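# Hang scaffold bracket on post ring at red-marked hole

## Task

Mount the scaffold bracket on the post's ring at the hole marked in red. Its jaws must be seated fully onto the ring and its wedge driven down through that same hole until it stops. At the end the bracket must be carried by the ring only, touching neither the table nor any other object, with its tube sticking out straight from the post. The post is loose on the table and must finish upright at its original spot. Nothing counts if the robot is what still holds it in place.

## Robot and tools

Robot: two arms, left_arm and right_arm, each with seven joints and a parallel gripper. Cameras: cam_high (overhead), cam_left_wrist and cam_right_wrist, all 896x504 pixels.

Scene frame: origin on the table surface midway between the arms; +z up, +x outward over the table, left_arm sits on the +y side. The names left and right are labels only and do not match image sides. Positions are in metres, orientation as a wxyz quaternion. Reported hand positions can be off, especially with the arm stretched far.

Gripper: fingers extend along the gripper's +z axis and move apart along its y axis. The reported end_effector_position is the spot between the pads with fingers shut, roughly 2 cm short of the tips; closing pushes the tips about 10 mm further along +z.

execute_actions takes "actions": a list holding at most one item, plus optional "pictures" (true/false, images come by default).
- Empty list []: no command, just report state.
- Motion item {"rows": [...], "steps": n}: n is 1 to 15 control steps of 1/30 s (default 15). Each row is used for one step; if rows run out, the final row repeats. Up to 15 rows.
- Wait item {"steps": n} with no rows: n up to 300; returns after that many steps counted from the previous result, and your thinking time eats into it.
Each row is a single flat list of 16 numbers covering both arms, always all 16 even if one arm is idle: left_arm waist, shoulder, upper arm roll, elbow, forearm roll, wrist pitch, wrist roll, opening, then the same eight for right_arm. The joint values are absolute target angles in radians (the same scale printed under Joint positions), not offsets. Stated ranges per arm: waist -6.283..6.283, shoulder -2.059..2.094, upper arm roll -6.283..6.283, elbow -0.192..3.927, forearm roll -6.283..6.283, wrist pitch -1.693..3.142, wrist roll -6.283..6.283. True ends may differ by up to 0.010 rad. A target more than 0.010 rad beyond an end, and beyond the joint's current angle, gets the whole call rejected and nothing is sent. Targets past the real end are clipped there and reported as "joint sent to its limit" (possibly about an earlier action); absence of that line does not prove room remains. Opening is an absolute value from -1 (shut) to +1 (fully open, pad gap 0.084 m).

Motion limits: each joint target moves at most 3.14 rad/s, takes 0.16 s to accelerate, and joints of one arm are slowed together so they arrive together. Per step the target stays within 0.623 rad of the measured angle, and if a step would move the gripper over 70 mm from where it measured, all that arm's targets are pulled back. Big moves therefore need several calls. The simulation keeps running while you think: arms keep heading to the last row sent until they nearly stop or a step is HELD. HELD marks steps where some of your row was not sent. "joint command not followed" means a clearance check altered or blocked targets on some steps; the rest of the row still ran.

Grasping: grip_measured is the actual finger opening on the same -1..1 scale. To keep hold, command an opening well under grip_measured; the lower, the tighter (about 24 N per pad max for objects up to ~6 cm). Echoing grip_measured back gives only a light squeeze and wide parts may slip. Fast closing can hit harder, even forcing fingers open. Expect occasional brief tugs on held parts or pushes on loose ones.

Result lines: per-arm pose and velocities (m/s, rad/s) in the scene frame; Joint positions and Joint velocities list seven joints then the pad gap in metres. TORQUE FAULT: a joint reached its load limit (N m: waist 45, shoulder 45, upper arm roll 27, elbow 27, forearm roll 27, wrist pitch 18, wrist roll 18, including held weight); that arm backs off slightly, freezes 10 s and drops the rest of the call. MOTOR HOT appears from 65 °C; at 80 °C an OVER-TEMPERATURE FAULT brakes the arm until cool. Holding loads, even while idle, heats motors.

zoom_image: {"camera": name, "region": [x0, y0, x1, y1]} in pixels of that camera's latest image, top-left origin, at most 504x504; returns a magnified view.

show_instructions: no arguments; displays the reference image pages for the scene.

finished_scene: {"scene": number of the current scene}; ends it irreversibly and reports success, then loads the next task. Replying without any tool call ends everything.

Avoid: knocking or placing anything off the table (instant failure), tipping or shifting the post, collisions or hard pressing between the arms, drops, slams and excessive force. Release the bracket before finishing so it rests on the ring unaided. Smooth, economical motion is preferred.

Each tool is called after "Emit:" as a command line: name --argument value for each argument, lists and objects as JSON in quotes; but a table of rows of numbers goes row by row, as --pt "numbers of a row", without its own name.

Reference images:

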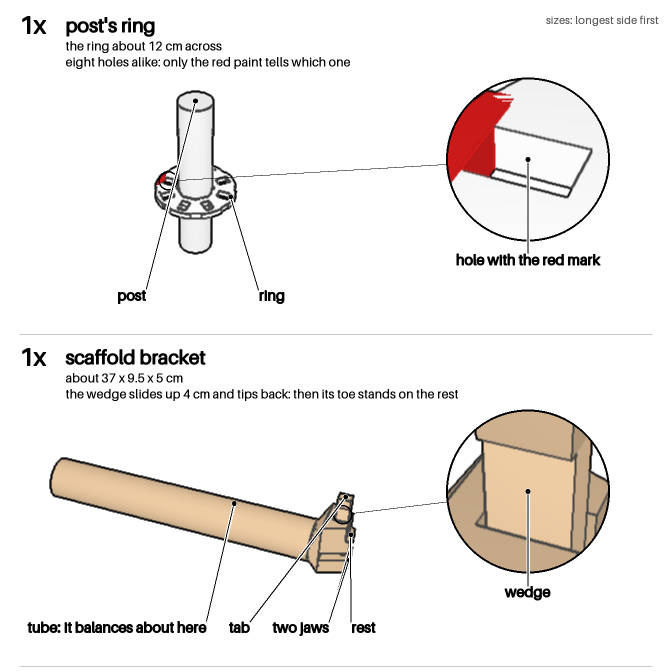

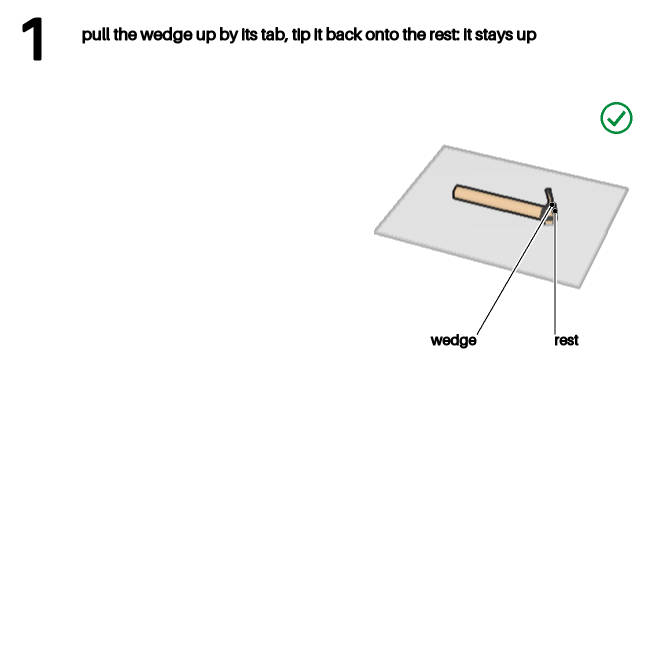

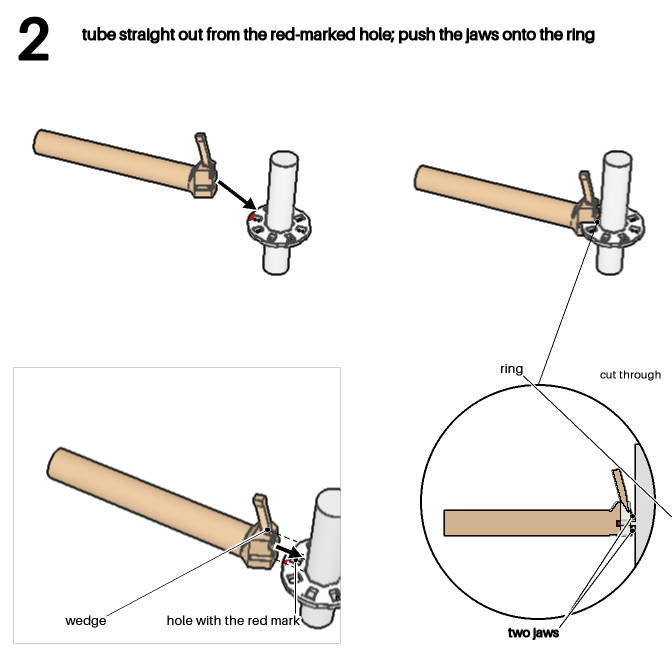

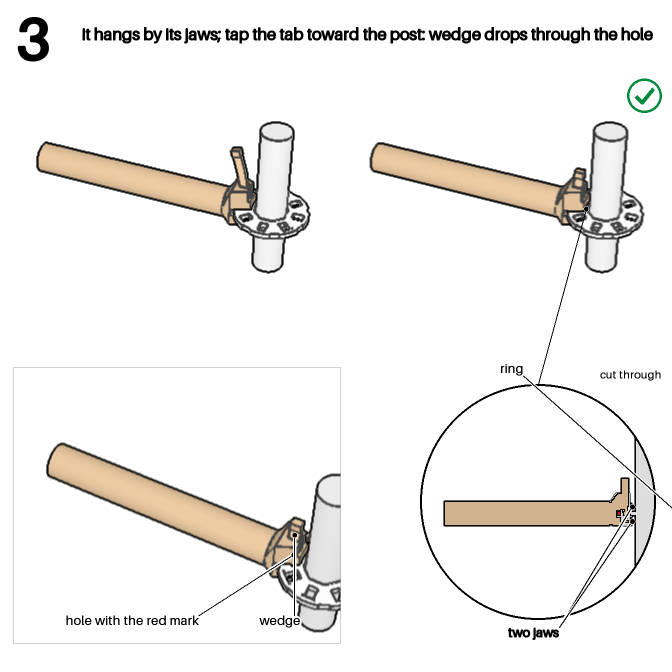

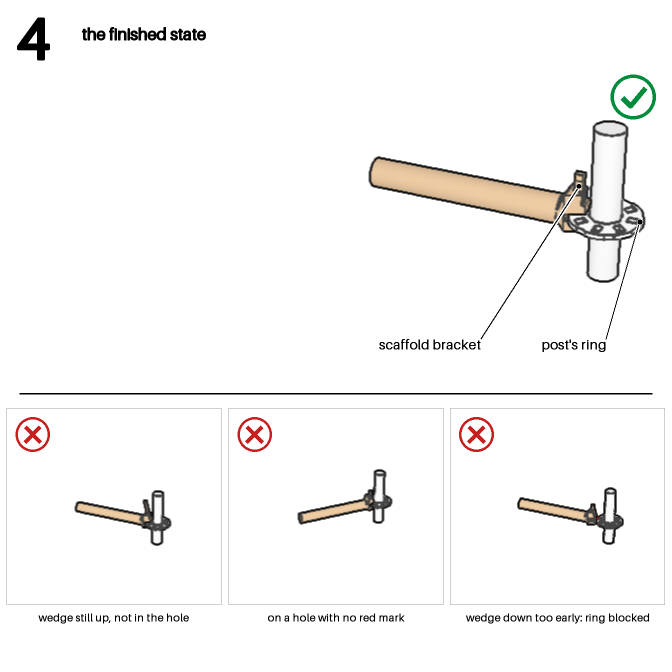

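## Session

Emit:
execute_actions --actions '[]'

Scene clock: 0.00 s of 7800.00 s.
left_arm: end_effector_position=(+0.8273, +0.3552, +0.3132) grip_measured=+1.00 end_effector_quat_wxyz=(+0.597, -0.086, +0.770, +0.210) end_effector_velocity=(-0.000, -0.000, -0.000) end_effector_angular_velocity=(+0.000, +0.001, -0.000) | right_arm: end_effector_position=(+0.0434, +0.1666, +0.3777) grip_measured=+1.00 end_effector_quat_wxyz=(-0.176, +0.858, +0.467, +0.124) end_effector_velocity=(+0.000, -0.000, +0.000) end_effector_angular_velocity=(+0.000, -0.001, +0.001)
Joint positions: left_arm=[-0.234  0.924  0.013  2.209  1.623  0.597  1.584  0.084] | right_arm=[ 1.305  0.012  0.015  1.402 -0.003  0.956  0.464  0.084]
Joint velocities: left_arm=[-0.  0. -0. -0.  0.  0.  0. -0.] | right_arm=[-0.001 -0.001  0.    -0.    -0.    -0.    -0.002 -0.   ]
Motor temperatures (°C, as the motors report them): left_arm=[36 34 37 36 35 38 33] | right_arm=[35 35 38 37 35 32 34]

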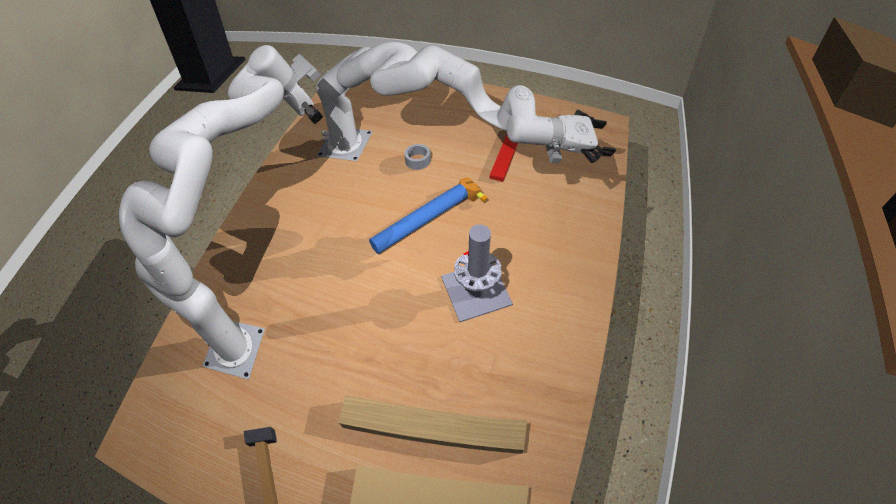

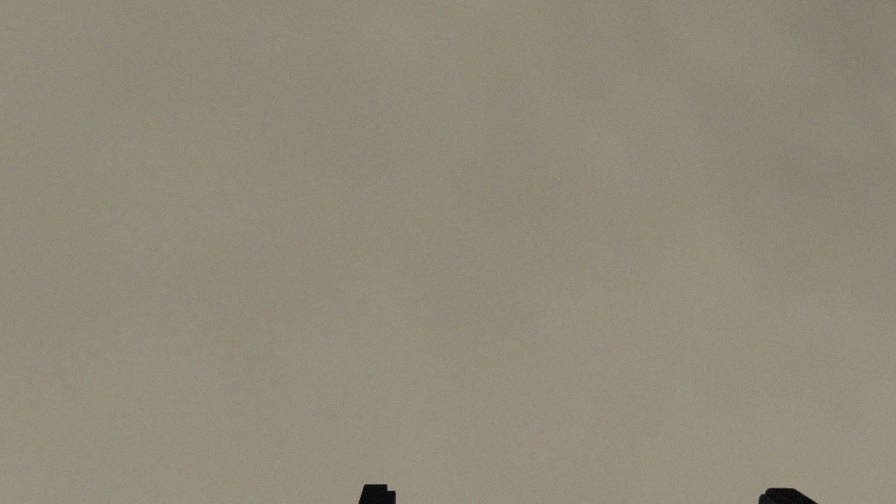

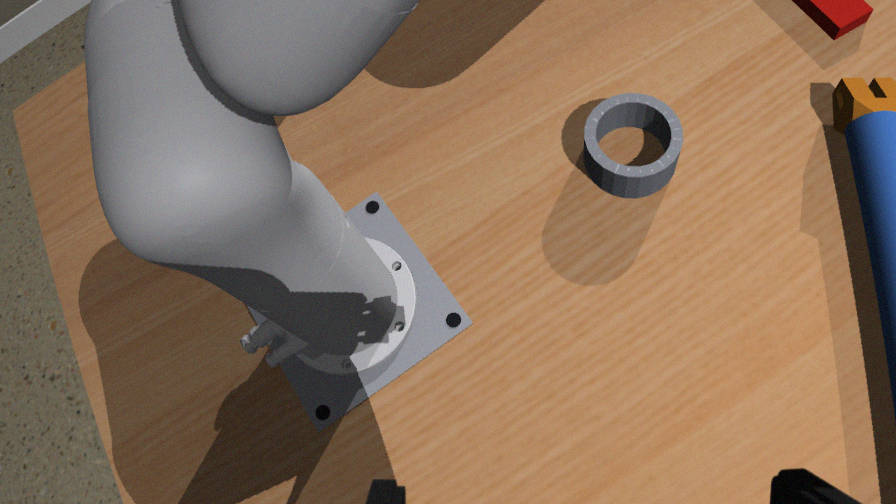

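Emit:
zoom_image --camera "cam_high" --region '[340, 130, 560, 330]'

Emit:
zoom_image --camera "cam_high" --region '[440, 165, 510, 215]'

Region (340, 130, 560, 330) of cam_high's 896x504 image, scaled by 2.291, with more detail than that image has; it fills the top 458 rows of this view, and the rest is white.

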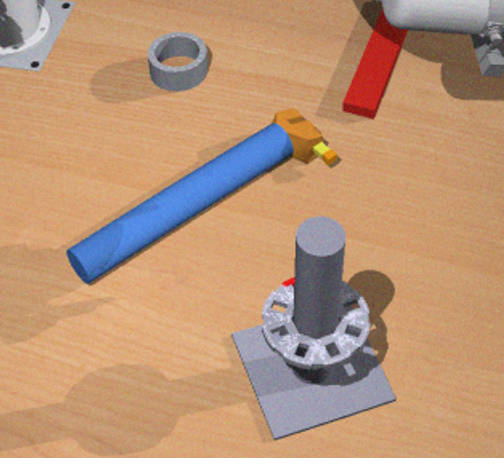

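Region (440, 165, 510, 215) of cam_high's 896x504 image, scaled by 7.200, with more detail than that image has; it fills the top 360 rows of this view, and the rest is white.

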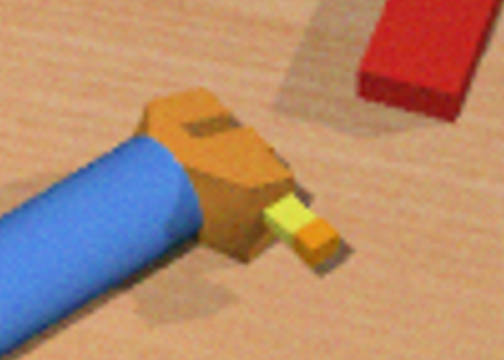

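Emit:
execute_actions --actions '[{"rows": [[-0.3, 0.14, 0, 1.637, 0, 1.4975, 0, 1, 0.637, 0.14, 0, 1.637, 0, 1.4975, 0, 1]], "steps": 15}]' --pictures false

Emit:
execute_actions --actions '[{"steps": 60}]'

Scene clock: 100.47 s of 7800.00 s.
left_arm: end_effector_position=(+0.6971, +0.4364, +0.4071) grip_measured=+1.00 end_effector_quat_wxyz=(+0.522, -0.540, +0.653, +0.101) end_effector_velocity=(-0.420, +0.131, +0.049) end_effector_angular_velocity=(-1.910, -0.557, +1.800) | right_arm: end_effector_position=(+0.2214, +0.0849, +0.3589) grip_measured=+1.00 end_effector_quat_wxyz=(-0.066, +0.898, +0.427, +0.084) end_effector_velocity=(+0.374, -0.270, -0.033) end_effector_angular_velocity=(-0.517, +0.124, -0.283)
Joint positions: left_arm=[-0.272  0.497  0.006  1.885  1.152  1.056  1.113  0.084] | right_arm=[ 0.969  0.077  0.007  1.521 -0.001  1.23   0.229  0.084]
Joint velocities: left_arm=[-0.069 -0.929 -0.009 -0.638 -1.382  1.138 -1.379 -0.   ] | right_arm=[-0.807  0.154 -0.017  0.282  0.003  0.646 -0.554  0.   ]
Motor temperatures (°C, as the motors report them): left_arm=[36 37 37 41 35 38 33] | right_arm=[35 36 38 42 35 33 34]
Steps of this call (steps 1 to 90: nothing new was sent; then 96.97 s passed at rest; steps 91 to 105: all 15 steps of this action). Readings (joint positions):
91: left_arm=[-0.234 0.924 0.013 2.209 1.623 0.597 1.584] | right_arm=[1.304 0.012 0.015 1.402 -0.003 0.956 0.464]
92: left_arm=[-0.235 0.921 0.013 2.205 1.618 0.601 1.579] | right_arm=[1.301 0.012 0.016 1.403 -0.003 0.960 0.461]
94: left_arm=[-0.239 0.884 0.012 2.161 1.576 0.644 1.536] | right_arm=[1.266 0.020 0.022 1.418 -0.002 0.994 0.432]
98: left_arm=[-0.254 0.729 0.009 2.041 1.425 0.794 1.386] | right_arm=[1.156 0.042 0.011 1.456 -0.002 1.080 0.358]
105: the state above

Scene clock: 102.47 s of 7800.00 s.
left_arm: end_effector_position=(+0.4700, +0.2966, +0.3503) grip_measured=+1.00 end_effector_quat_wxyz=(-0.000, +0.993, -0.118, -0.000) end_effector_velocity=(-0.000, -0.001, -0.000) end_effector_angular_velocity=(-0.000, +0.001, -0.001) | right_arm: end_effector_position=(+0.3465, -0.0487, +0.3503) grip_measured=+1.00 end_effector_quat_wxyz=(+0.000, +0.925, +0.380, -0.000) end_effector_velocity=(+0.000, -0.000, +0.000) end_effector_angular_velocity=(+0.000, -0.001, +0.001)
Joint positions: left_arm=[-0.3    0.14   0.     1.637  0.     1.497  0.     0.084] | right_arm=[0.637 0.14  0.    1.637 0.    1.497 0.    0.084]
Joint velocities: left_arm=[-0.    -0.    -0.001 -0.001 -0.    -0.    -0.     0.   ] | right_arm=[-0.001 -0.001  0.001 -0.    -0.001 -0.    -0.001 -0.   ]
Motor temperatures (°C, as the motors report them): left_arm=[36 37 37 41 35 38 33] | right_arm=[35 36 38 42 35 33 34]
Steps of this call (steps 1 to 45: the robot went on to your last target; steps 46 to 60: nothing new was sent). Readings (joint positions):
1: left_arm=[-0.274 0.466 0.005 1.864 1.105 1.094 1.066] | right_arm=[0.942 0.082 0.006 1.530 -0.001 1.252 0.211]
2: left_arm=[-0.276 0.436 0.005 1.843 1.055 1.131 1.016] | right_arm=[0.915 0.087 0.005 1.540 -0.001 1.274 0.192]
4: left_arm=[-0.281 0.380 0.004 1.805 0.948 1.199 0.909] | right_arm=[0.860 0.098 0.004 1.559 -0.001 1.317 0.155]
8: left_arm=[-0.288 0.289 0.003 1.741 0.711 1.312 0.672] | right_arm=[0.751 0.118 0.002 1.597 -0.001 1.406 0.079]
60: the state above
All arms were judged still, so your last target was given up. Only a new action makes them travel on or press farther. Fingers that are still opening or closing keep moving.

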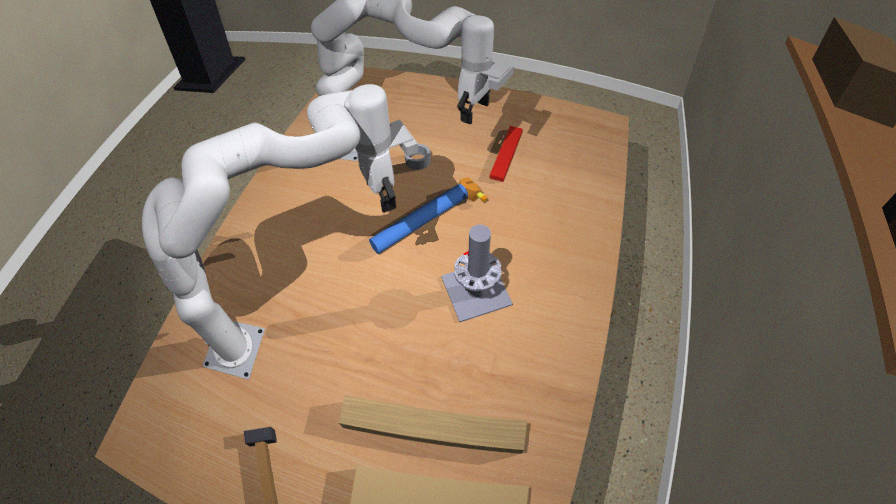

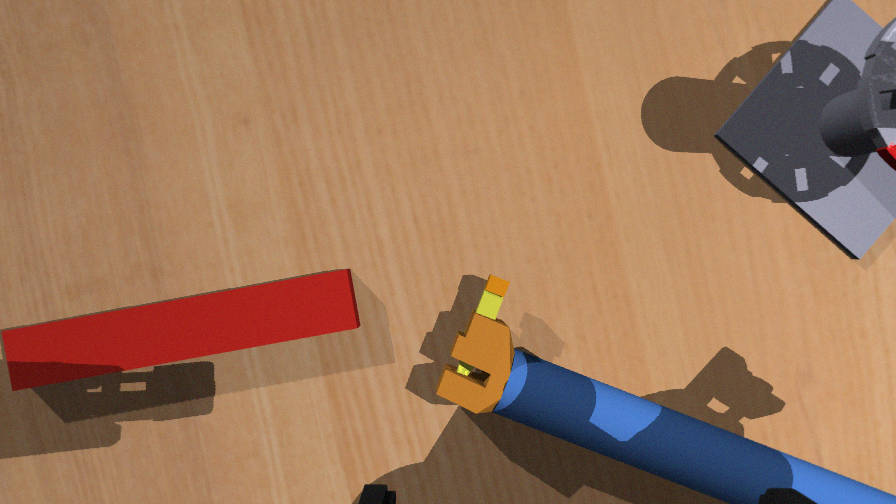

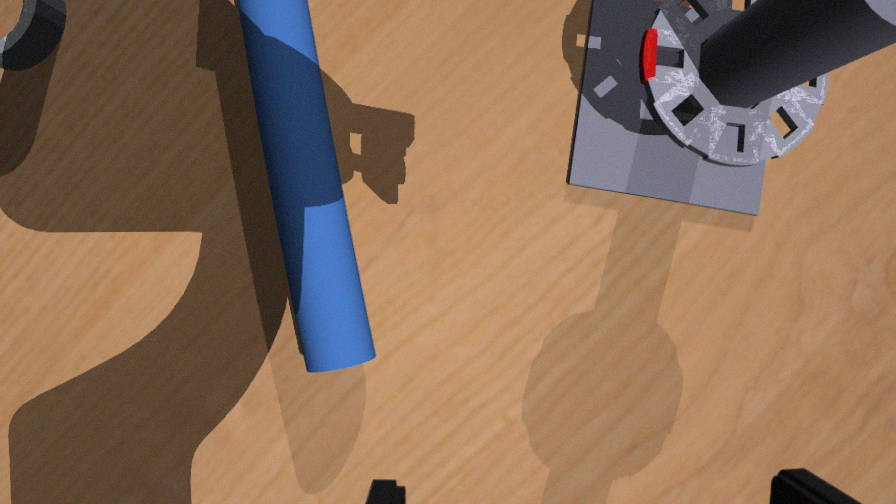

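Emit:
execute_actions --actions '[{"rows": [[-0.3044, 0.3656, 0, 1.3643, 0, 0.9987, 0.355, 1, 0.385, 0.4797, 0, 2.0547, 0, 1.575, 0, 1]], "steps": 15}]' --pictures false

Emit:
execute_actions --actions '[{"steps": 30}]'

Scene clock: 222.97 s of 7800.00 s.
left_arm: end_effector_position=(+0.5107, +0.2846, +0.1779) grip_measured=+1.00 end_effector_quat_wxyz=(+0.000, +0.963, -0.268, -0.002) end_effector_velocity=(-0.004, -0.004, -0.389) end_effector_angular_velocity=(+0.020, +0.090, -0.622) | right_arm: end_effector_position=(+0.4916, -0.1083, +0.3293) grip_measured=+1.00 end_effector_quat_wxyz=(+0.002, +0.965, +0.264, -0.002) end_effector_velocity=(+0.101, -0.072, -0.030) end_effector_angular_velocity=(-0.014, +0.017, -0.190)
Joint positions: left_arm=[-0.304  0.334 -0.     1.403 -0.     1.072  0.303  0.084] | right_arm=[ 0.396  0.462 -0.005  2.027 -0.001  1.57   0.     0.084]
Joint velocities: left_arm=[-0.009  0.43   0.    -0.517 -0.    -0.855  0.614 -0.   ] | right_arm=[-0.19   0.247 -0.001  0.291 -0.002  0.065 -0.001 -0.   ]
Motor temperatures (°C, as the motors report them): left_arm=[36 35 37 41 35 38 33] | right_arm=[35 36 38 42 35 33 34]
Steps of this call (steps 1 to 90: nothing new was sent; then 117.00 s passed at rest; steps 91 to 105: all 15 steps of this action). Readings (joint positions):
91: left_arm=[-0.300 0.140 0.000 1.637 -0.000 1.497 0.000] | right_arm=[0.637 0.140 0.000 1.637 0.000 1.498 -0.000]
92: left_arm=[-0.300 0.141 0.000 1.635 0.000 1.493 0.003] | right_arm=[0.635 0.143 0.001 1.641 0.000 1.499 -0.000]
94: left_arm=[-0.300 0.155 0.000 1.618 0.000 1.450 0.033] | right_arm=[0.613 0.174 0.006 1.684 0.001 1.507 -0.000]
98: left_arm=[-0.302 0.223 -0.000 1.536 -0.000 1.315 0.130] | right_arm=[0.522 0.295 -0.001 1.827 -0.000 1.533 0.000]
105: the state above

Scene clock: 223.97 s of 7800.00 s.
left_arm: end_effector_position=(+0.5119, +0.2840, +0.1501) grip_measured=+1.00 end_effector_quat_wxyz=(-0.000, +0.956, -0.293, +0.000) end_effector_velocity=(+0.000, +0.000, -0.000) end_effector_angular_velocity=(+0.000, +0.000, +0.000) | right_arm: end_effector_position=(+0.4978, -0.1095, +0.3302) grip_measured=+1.00 end_effector_quat_wxyz=(-0.000, +0.965, +0.261, +0.000) end_effector_velocity=(+0.000, -0.001, +0.000) end_effector_angular_velocity=(-0.001, -0.000, -0.002)
Joint positions: left_arm=[-0.304  0.366  0.     1.364  0.     0.999  0.355  0.084] | right_arm=[ 0.385  0.48   0.     2.055  0.     1.575 -0.     0.084]
Joint velocities: left_arm=[ 0.001  0.    -0.     0.     0.     0.     0.    -0.   ] | right_arm=[-0.001 -0.001 -0.    -0.    -0.001  0.     0.001 -0.   ]
Motor temperatures (°C, as the motors report them): left_arm=[36 36 37 41 35 38 33] | right_arm=[35 36 38 42 35 33 34]
Steps of this call (steps 1 to 30: the robot went on to your last target). Readings (joint positions):
1: left_arm=[-0.304 0.347 -0.000 1.388 -0.000 1.049 0.320] | right_arm=[0.392 0.468 -0.004 2.035 -0.001 1.572 0.000]
2: left_arm=[-0.304 0.355 -0.000 1.377 -0.000 1.033 0.331] | right_arm=[0.390 0.472 -0.002 2.041 -0.000 1.573 0.000]
4: left_arm=[-0.304 0.362 -0.000 1.369 -0.000 1.015 0.344] | right_arm=[0.389 0.474 0.001 2.049 0.000 1.574 -0.000]
8: left_arm=[-0.304 0.362 0.000 1.369 0.000 1.002 0.352] | right_arm=[0.387 0.477 0.001 2.054 0.000 1.575 -0.000]
30: the state above
All arms were judged still, so your last target was given up. Only a new action makes them travel on or press farther. Fingers that are still opening or closing keep moving.

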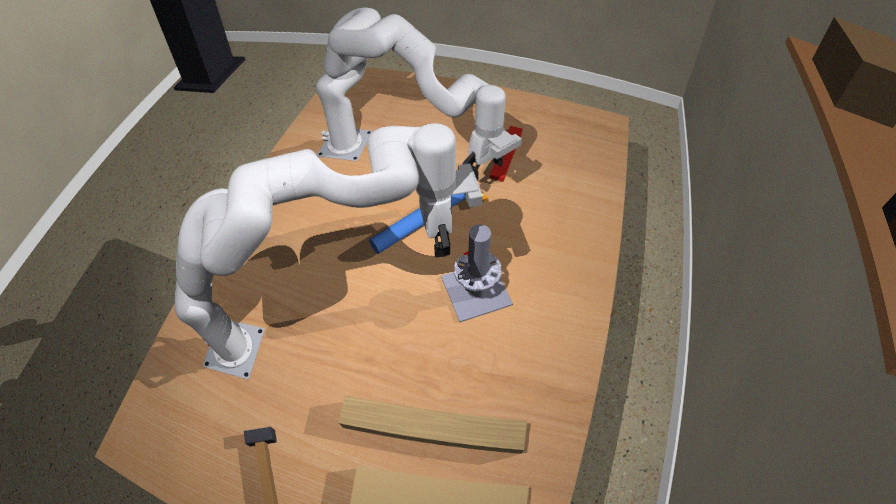

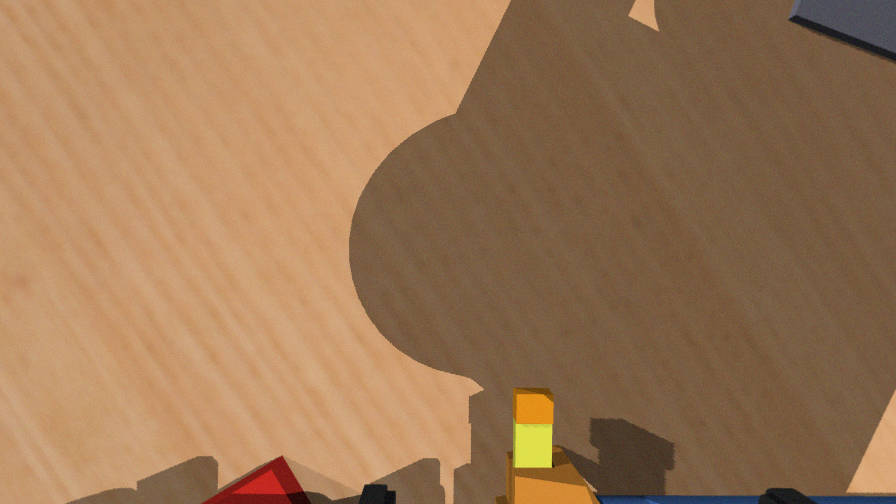

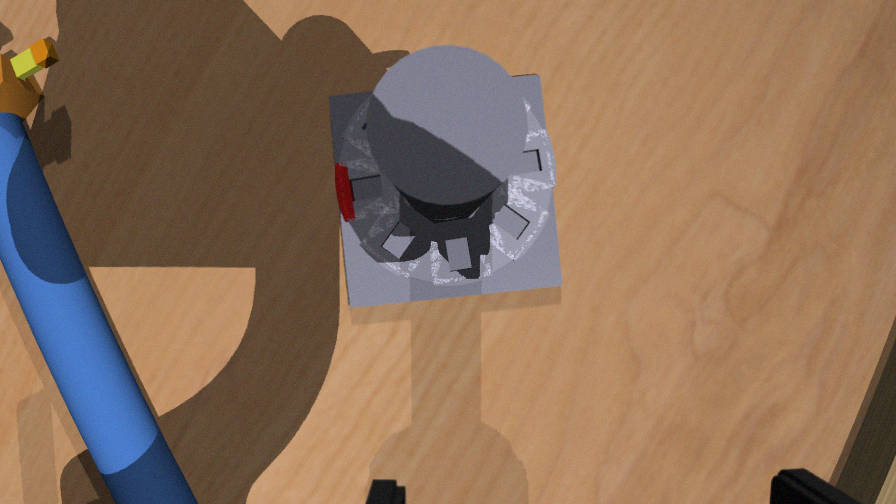

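Emit:
zoom_image --camera "cam_right_wrist" --region '[310, 30, 590, 320]'

Region (310, 30, 590, 320) of cam_right_wrist's 896x504 image, scaled by 1.738, with more detail than that image has; it fills the left 487 columns of this view, and the rest is white.

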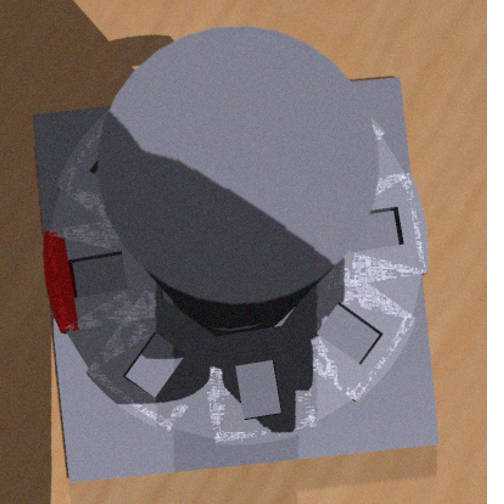

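Emit:
execute_actions --actions '[{"rows": [[-0.3044, 0.3656, 0, 1.3643, 0, 0.9987, 0.355, 1, 0.842, 0.4797, 0, 2.0547, 0, 1.575, 3.151, 1]], "steps": 15}]' --pictures false

Emit:
execute_actions --actions '[{"steps": 30}]' --pictures false

Emit:
execute_actions --actions '[{"rows": [[-0.3044, 0.3656, 0, 1.3643, 0, 0.9987, 0.355, 1, 0.8421, 1.0301, 0, 2.375, 0, 1.3449, 3.151, 1]], "steps": 15}]' --pictures false

Emit:
execute_actions --actions '[{"steps": 30}]'

Scene clock: 344.47 s of 7800.00 s.
left_arm: end_effector_position=(+0.5119, +0.2840, +0.1501) grip_measured=+1.00 end_effector_quat_wxyz=(-0.000, +0.956, -0.293, -0.000) end_effector_velocity=(+0.000, +0.001, +0.000) end_effector_angular_velocity=(+0.000, -0.000, +0.001) | right_arm: end_effector_position=(+0.3921, +0.0241, +0.3301) grip_measured=+1.00 end_effector_quat_wxyz=(-0.000, +0.990, +0.144, -0.000) end_effector_velocity=(-0.273, +0.259, +0.001) end_effector_angular_velocity=(+0.000, -0.001, -1.167)
Joint positions: left_arm=[-0.304  0.366 -0.     1.364  0.     0.999  0.355  0.084] | right_arm=[0.669 0.48  0.001 2.055 0.    1.575 0.523 0.084]
Joint velocities: left_arm=[ 0.    -0.     0.001  0.     0.     0.    -0.    -0.   ] | right_arm=[ 0.627 -0.002 -0.001  0.     0.     0.     1.793  0.   ]
Motor temperatures (°C, as the motors report them): left_arm=[36 36 37 42 35 38 33] | right_arm=[35 37 38 43 35 33 34]
Steps of this call (steps 1 to 90: nothing new was sent; then 117.00 s passed at rest; steps 91 to 105: all 15 steps of this action). Readings (joint positions):
91: left_arm=[-0.304 0.366 0.000 1.364 0.000 0.999 0.355] | right_arm=[0.385 0.480 -0.000 2.055 -0.000 1.575 0.000]
92: left_arm=[-0.304 0.366 0.000 1.364 -0.000 0.999 0.355] | right_arm=[0.387 0.480 -0.001 2.055 -0.000 1.575 0.005]
94: left_arm=[-0.304 0.366 -0.000 1.364 -0.000 0.999 0.355] | right_arm=[0.412 0.480 -0.007 2.055 -0.001 1.575 0.047]
98: left_arm=[-0.304 0.366 0.000 1.364 -0.000 0.999 0.355] | right_arm=[0.513 0.480 0.002 2.055 0.000 1.575 0.187]
105: the state above

Scene clock: 345.47 s of 7800.00 s.
left_arm: end_effector_position=(+0.5119, +0.2840, +0.1501) grip_measured=+1.00 end_effector_quat_wxyz=(-0.000, +0.956, -0.293, -0.000) end_effector_velocity=(+0.000, -0.000, +0.000) end_effector_angular_velocity=(+0.000, -0.001, -0.001) | right_arm: end_effector_position=(+0.3115, +0.0883, +0.3302) grip_measured=+1.00 end_effector_quat_wxyz=(+0.000, -0.489, +0.872, -0.000) end_effector_velocity=(-0.000, +0.000, +0.000) end_effector_angular_velocity=(+0.001, -0.001, -0.533)
Joint positions: left_arm=[-0.304  0.366 -0.     1.364  0.     0.999  0.355  0.084] | right_arm=[ 0.842  0.48  -0.     2.055 -0.     1.575  3.104  0.084]
Joint velocities: left_arm=[-0.     0.    -0.     0.     0.    -0.     0.001 -0.   ] | right_arm=[ 0.001 -0.001 -0.     0.    -0.    -0.     0.534  0.   ]
Motor temperatures (°C, as the motors report them): left_arm=[36 36 37 42 35 38 33] | right_arm=[35 37 38 43 35 33 34]
Steps of this call (steps 1 to 30: the robot went on to your last target). Readings (joint positions):
1: left_arm=[-0.304 0.366 -0.000 1.364 0.000 0.999 0.355] | right_arm=[0.689 0.480 0.001 2.055 0.000 1.575 0.586]
2: left_arm=[-0.304 0.366 0.000 1.364 0.000 0.999 0.355] | right_arm=[0.710 0.480 0.001 2.055 0.000 1.575 0.654]
4: left_arm=[-0.304 0.366 0.000 1.364 -0.000 0.999 0.355] | right_arm=[0.748 0.480 0.001 2.055 0.000 1.575 0.809]
8: left_arm=[-0.304 0.366 -0.000 1.364 0.000 0.999 0.355] | right_arm=[0.810 0.480 0.002 2.055 0.000 1.575 1.186]
30: the state above

Scene clock: 345.97 s of 7800.00 s.
left_arm: end_effector_position=(+0.5119, +0.2840, +0.1501) grip_measured=+1.00 end_effector_quat_wxyz=(-0.000, +0.956, -0.293, -0.000) end_effector_velocity=(-0.001, -0.000, -0.001) end_effector_angular_velocity=(+0.001, +0.001, -0.001) | right_arm: end_effector_position=(+0.3602, +0.1617, +0.1751) grip_measured=+1.00 end_effector_quat_wxyz=(-0.001, -0.471, +0.882, -0.000) end_effector_velocity=(+0.082, +0.125, -0.413) end_effector_angular_velocity=(-0.002, +0.005, -0.039)
Joint positions: left_arm=[-0.304  0.366  0.     1.364  0.     0.999  0.355  0.084] | right_arm=[ 0.842  0.897 -0.     2.296 -0.     1.401  3.146  0.084]
Joint velocities: left_arm=[-0.001 -0.    -0.    -0.002  0.    -0.     0.     0.   ] | right_arm=[ 0.     1.009  0.001  0.585  0.002 -0.419  0.039 -0.   ]
Motor temperatures (°C, as the motors report them): left_arm=[36 36 37 42 35 38 33] | right_arm=[35 37 38 43 35 33 34]
Steps of this call (steps 1 to 15: all 15 steps of this action). Readings (joint positions):
1: left_arm=[-0.304 0.366 -0.000 1.364 0.000 0.999 0.355] | right_arm=[0.842 0.480 -0.000 2.055 -0.000 1.575 3.119]
2: left_arm=[-0.304 0.366 0.000 1.364 0.000 0.999 0.355] | right_arm=[0.842 0.483 -0.000 2.058 -0.000 1.573 3.128]
4: left_arm=[-0.304 0.366 -0.000 1.364 0.000 0.999 0.355] | right_arm=[0.842 0.518 -0.000 2.087 0.000 1.555 3.133]
8: left_arm=[-0.304 0.366 0.000 1.364 -0.000 0.999 0.355] | right_arm=[0.842 0.661 -0.000 2.160 -0.000 1.499 3.137]
15: the state above

Scene clock: 346.97 s of 7800.00 s.
left_arm: end_effector_position=(+0.5119, +0.2840, +0.1501) grip_measured=+1.00 end_effector_quat_wxyz=(-0.000, +0.956, -0.293, -0.000) end_effector_velocity=(-0.000, -0.000, -0.000) end_effector_angular_velocity=(+0.001, +0.000, -0.000) | right_arm: end_effector_position=(+0.3698, +0.1762, +0.1202) grip_measured=+1.00 end_effector_quat_wxyz=(+0.000, -0.468, +0.884, +0.000) end_effector_velocity=(-0.000, +0.000, -0.000) end_effector_angular_velocity=(-0.000, +0.000, -0.001)
Joint positions: left_arm=[-0.304  0.366  0.     1.364  0.     0.999  0.355  0.084] | right_arm=[ 0.842  1.03  -0.     2.375 -0.     1.345  3.151  0.084]
Joint velocities: left_arm=[-0.001  0.    -0.    -0.     0.001  0.    -0.001  0.   ] | right_arm=[ 0.001  0.001  0.     0.    -0.    -0.     0.002  0.   ]
Motor temperatures (°C, as the motors report them): left_arm=[36 36 37 42 35 38 33] | right_arm=[35 37 38 43 35 33 34]
Steps of this call (steps 1 to 30: the robot went on to your last target). Readings (joint positions):
1: left_arm=[-0.304 0.366 0.000 1.364 0.000 0.999 0.355] | right_arm=[0.842 0.931 0.000 2.316 -0.000 1.387 3.147]
2: left_arm=[-0.304 0.366 -0.000 1.364 0.000 0.999 0.355] | right_arm=[0.842 0.962 0.000 2.334 -0.000 1.374 3.148]
4: left_arm=[-0.304 0.366 0.000 1.364 0.000 0.999 0.355] | right_arm=[0.842 1.005 0.000 2.352 -0.000 1.359 3.150]
8: left_arm=[-0.304 0.366 -0.000 1.364 0.000 0.999 0.355] | right_arm=[0.842 1.024 -0.000 2.371 0.000 1.348 3.151]
30: the state above
All arms were judged still, so your last target was given up. Only a new action makes them travel on or press farther. Fingers that are still opening or closing keep moving.

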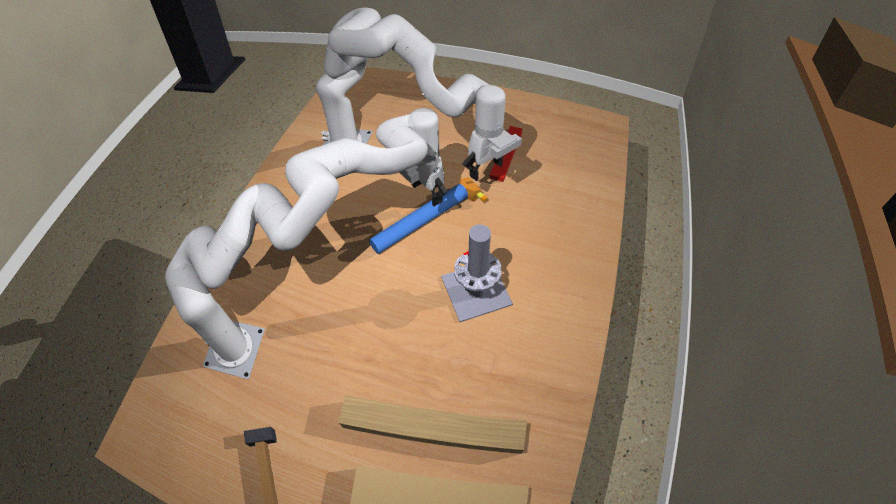

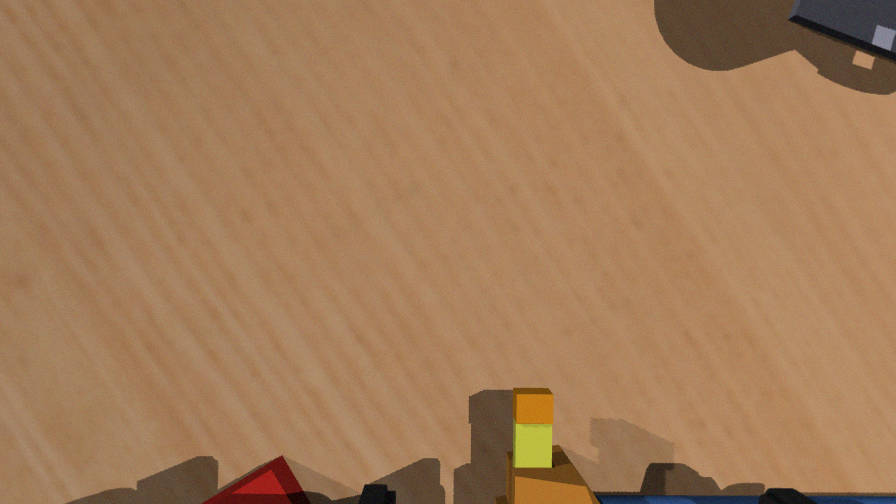

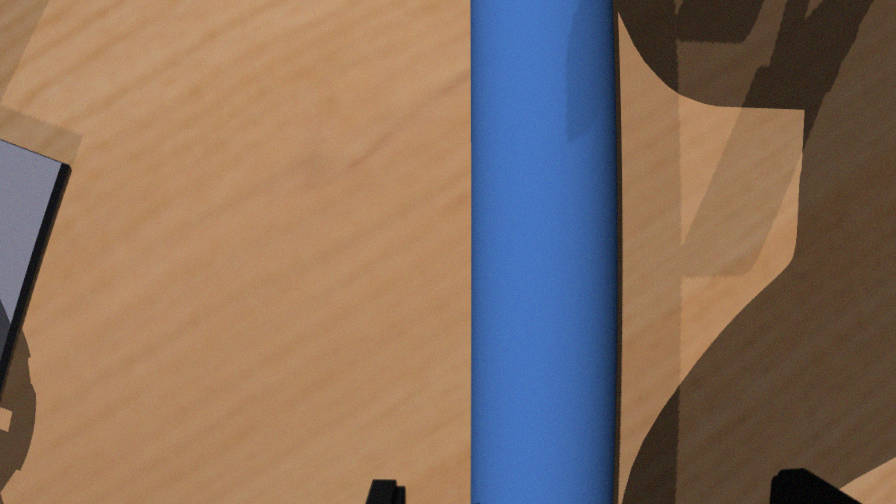

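Emit:
execute_actions --actions '[{"rows": [[-0.3044, 0.5004, 0, 1.2862, 0, 0.7858, 0.355, 1, 0.8421, 1.1017, 0, 2.2522, 0, 1.1505, 3.151, 1]], "steps": 15}]' --pictures false

Emit:
execute_actions --actions '[{"steps": 20}]'

Scene clock: 395.47 s of 7800.00 s.
left_arm: end_effector_position=(+0.5134, +0.2835, +0.0632) grip_measured=+1.00 end_effector_quat_wxyz=(-0.000, +0.956, -0.293, +0.002) end_effector_velocity=(+0.005, -0.002, -0.003) end_effector_angular_velocity=(-0.006, -0.024, -0.002) | right_arm: end_effector_position=(+0.3708, +0.1777, +0.0366) grip_measured=+1.00 end_effector_quat_wxyz=(+0.003, -0.468, +0.884, +0.001) end_effector_velocity=(+0.008, +0.012, +0.019) end_effector_angular_velocity=(+0.049, -0.032, +0.000)
Joint positions: left_arm=[-0.304  0.497 -0.     1.29   0.     0.789  0.355  0.084] | right_arm=[ 0.842  1.098 -0.     2.257  0.     1.153  3.151  0.084]
Joint velocities: left_arm=[-0.001  0.007 -0.001 -0.006 -0.    -0.037 -0.    -0.   ] | right_arm=[-0.001 -0.023  0.     0.001  0.    -0.034 -0.001 -0.   ]
Motor temperatures (°C, as the motors report them): left_arm=[36 36 37 42 35 38 33] | right_arm=[35 38 38 43 35 33 34]
Steps of this call (steps 1 to 90: nothing new was sent; then 45.00 s passed at rest; steps 91 to 105: all 15 steps of this action). Readings (joint positions):
91: left_arm=[-0.304 0.366 -0.000 1.364 -0.000 0.998 0.355] | right_arm=[0.842 1.030 0.000 2.375 -0.000 1.345 3.151]
92: left_arm=[-0.304 0.367 -0.000 1.363 0.000 0.994 0.355] | right_arm=[0.842 1.031 -0.000 2.373 0.000 1.340 3.151]
94: left_arm=[-0.304 0.389 -0.000 1.354 0.000 0.951 0.355] | right_arm=[0.842 1.040 -0.000 2.352 0.000 1.297 3.151]
98: left_arm=[-0.304 0.476 0.000 1.298 -0.000 0.834 0.355] | right_arm=[0.842 1.092 0.000 2.272 -0.000 1.191 3.151]
105: the state above

Scene clock: 396.13 s of 7800.00 s.
left_arm: end_effector_position=(+0.5119, +0.2840, +0.0602) grip_measured=+1.00 end_effector_quat_wxyz=(-0.000, +0.956, -0.293, +0.000) end_effector_velocity=(-0.000, +0.000, -0.000) end_effector_angular_velocity=(+0.000, +0.000, +0.001) | right_arm: end_effector_position=(+0.3698, +0.1762, +0.0322) grip_measured=+1.00 end_effector_quat_wxyz=(+0.000, -0.468, +0.884, +0.000) end_effector_velocity=(+0.001, -0.000, +0.000) end_effector_angular_velocity=(+0.000, -0.002, +0.000)
Joint positions: left_arm=[-0.304  0.5   -0.     1.286  0.     0.786  0.355  0.084] | right_arm=[ 0.842  1.102  0.     2.252 -0.     1.151  3.151  0.084]
Joint velocities: left_arm=[-0.     0.     0.001 -0.    -0.    -0.    -0.001 -0.   ] | right_arm=[-0.001 -0.    -0.     0.    -0.001 -0.    -0.001  0.   ]
Motor temperatures (°C, as the motors report them): left_arm=[36 36 37 42 35 38 33] | right_arm=[35 39 38 43 35 33 34]
Steps of this call (steps 1 to 15: the robot went on to your last target; steps 16 to 20: nothing new was sent). Readings (joint positions):
1: left_arm=[-0.304 0.497 -0.000 1.289 0.000 0.788 0.355] | right_arm=[0.842 1.098 -0.000 2.257 0.000 1.152 3.151]
2: left_arm=[-0.304 0.498 -0.000 1.289 0.000 0.787 0.355] | right_arm=[0.842 1.098 -0.000 2.256 0.000 1.151 3.151]
4: left_arm=[-0.304 0.499 -0.000 1.287 0.000 0.786 0.355] | right_arm=[0.842 1.100 -0.000 2.254 0.000 1.151 3.151]
8: left_arm=[-0.304 0.500 0.000 1.287 0.000 0.786 0.355] | right_arm=[0.842 1.102 0.000 2.252 -0.000 1.151 3.151]
20: the state above
All arms were judged still, so your last target was given up. Only a new action makes them travel on or press farther. Fingers that are still opening or closing keep moving.

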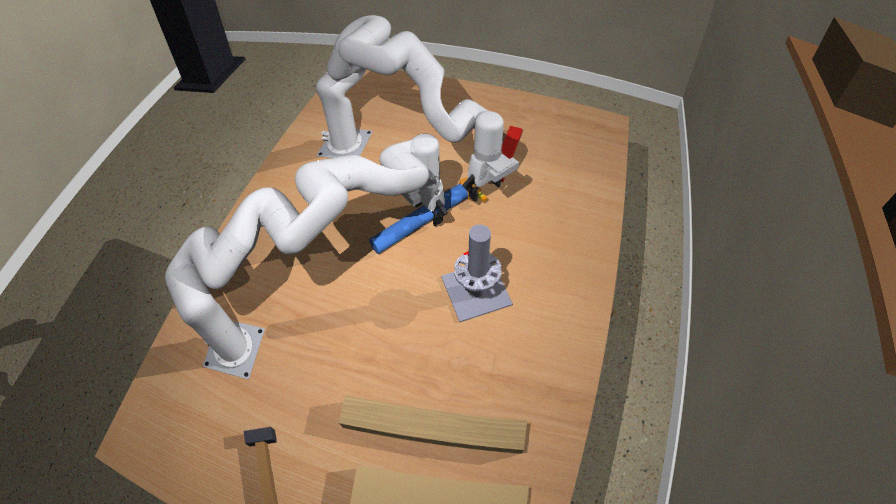

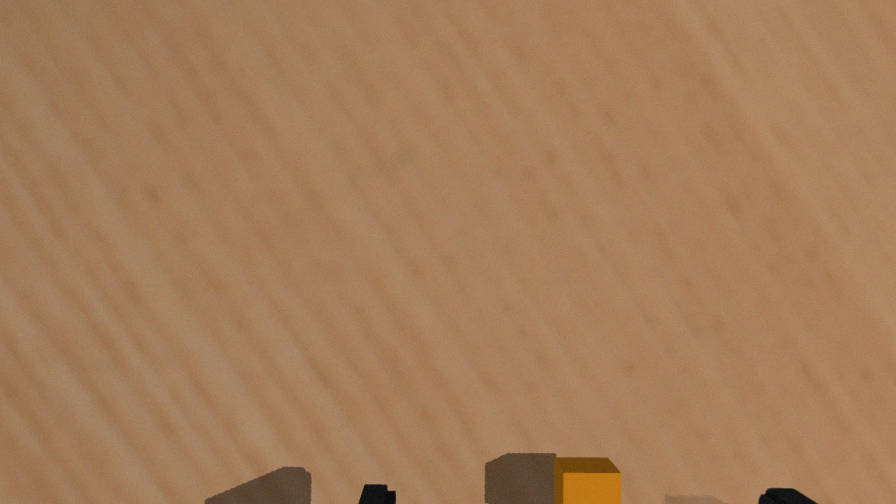

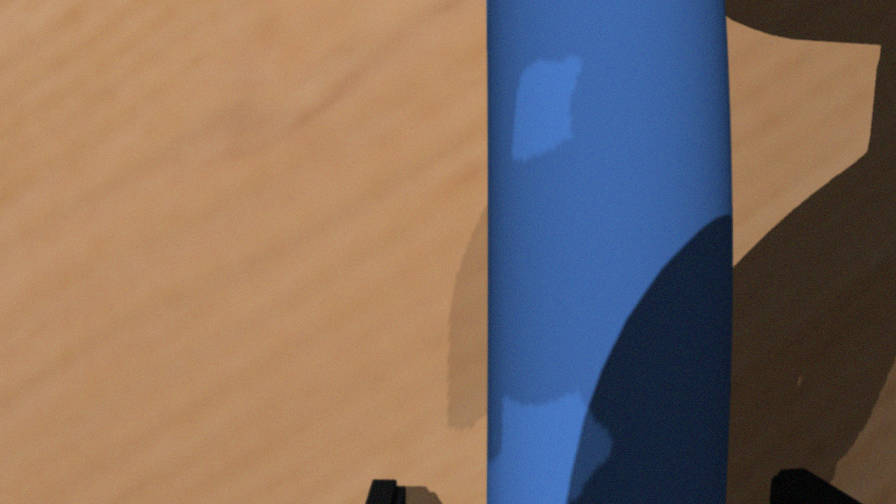

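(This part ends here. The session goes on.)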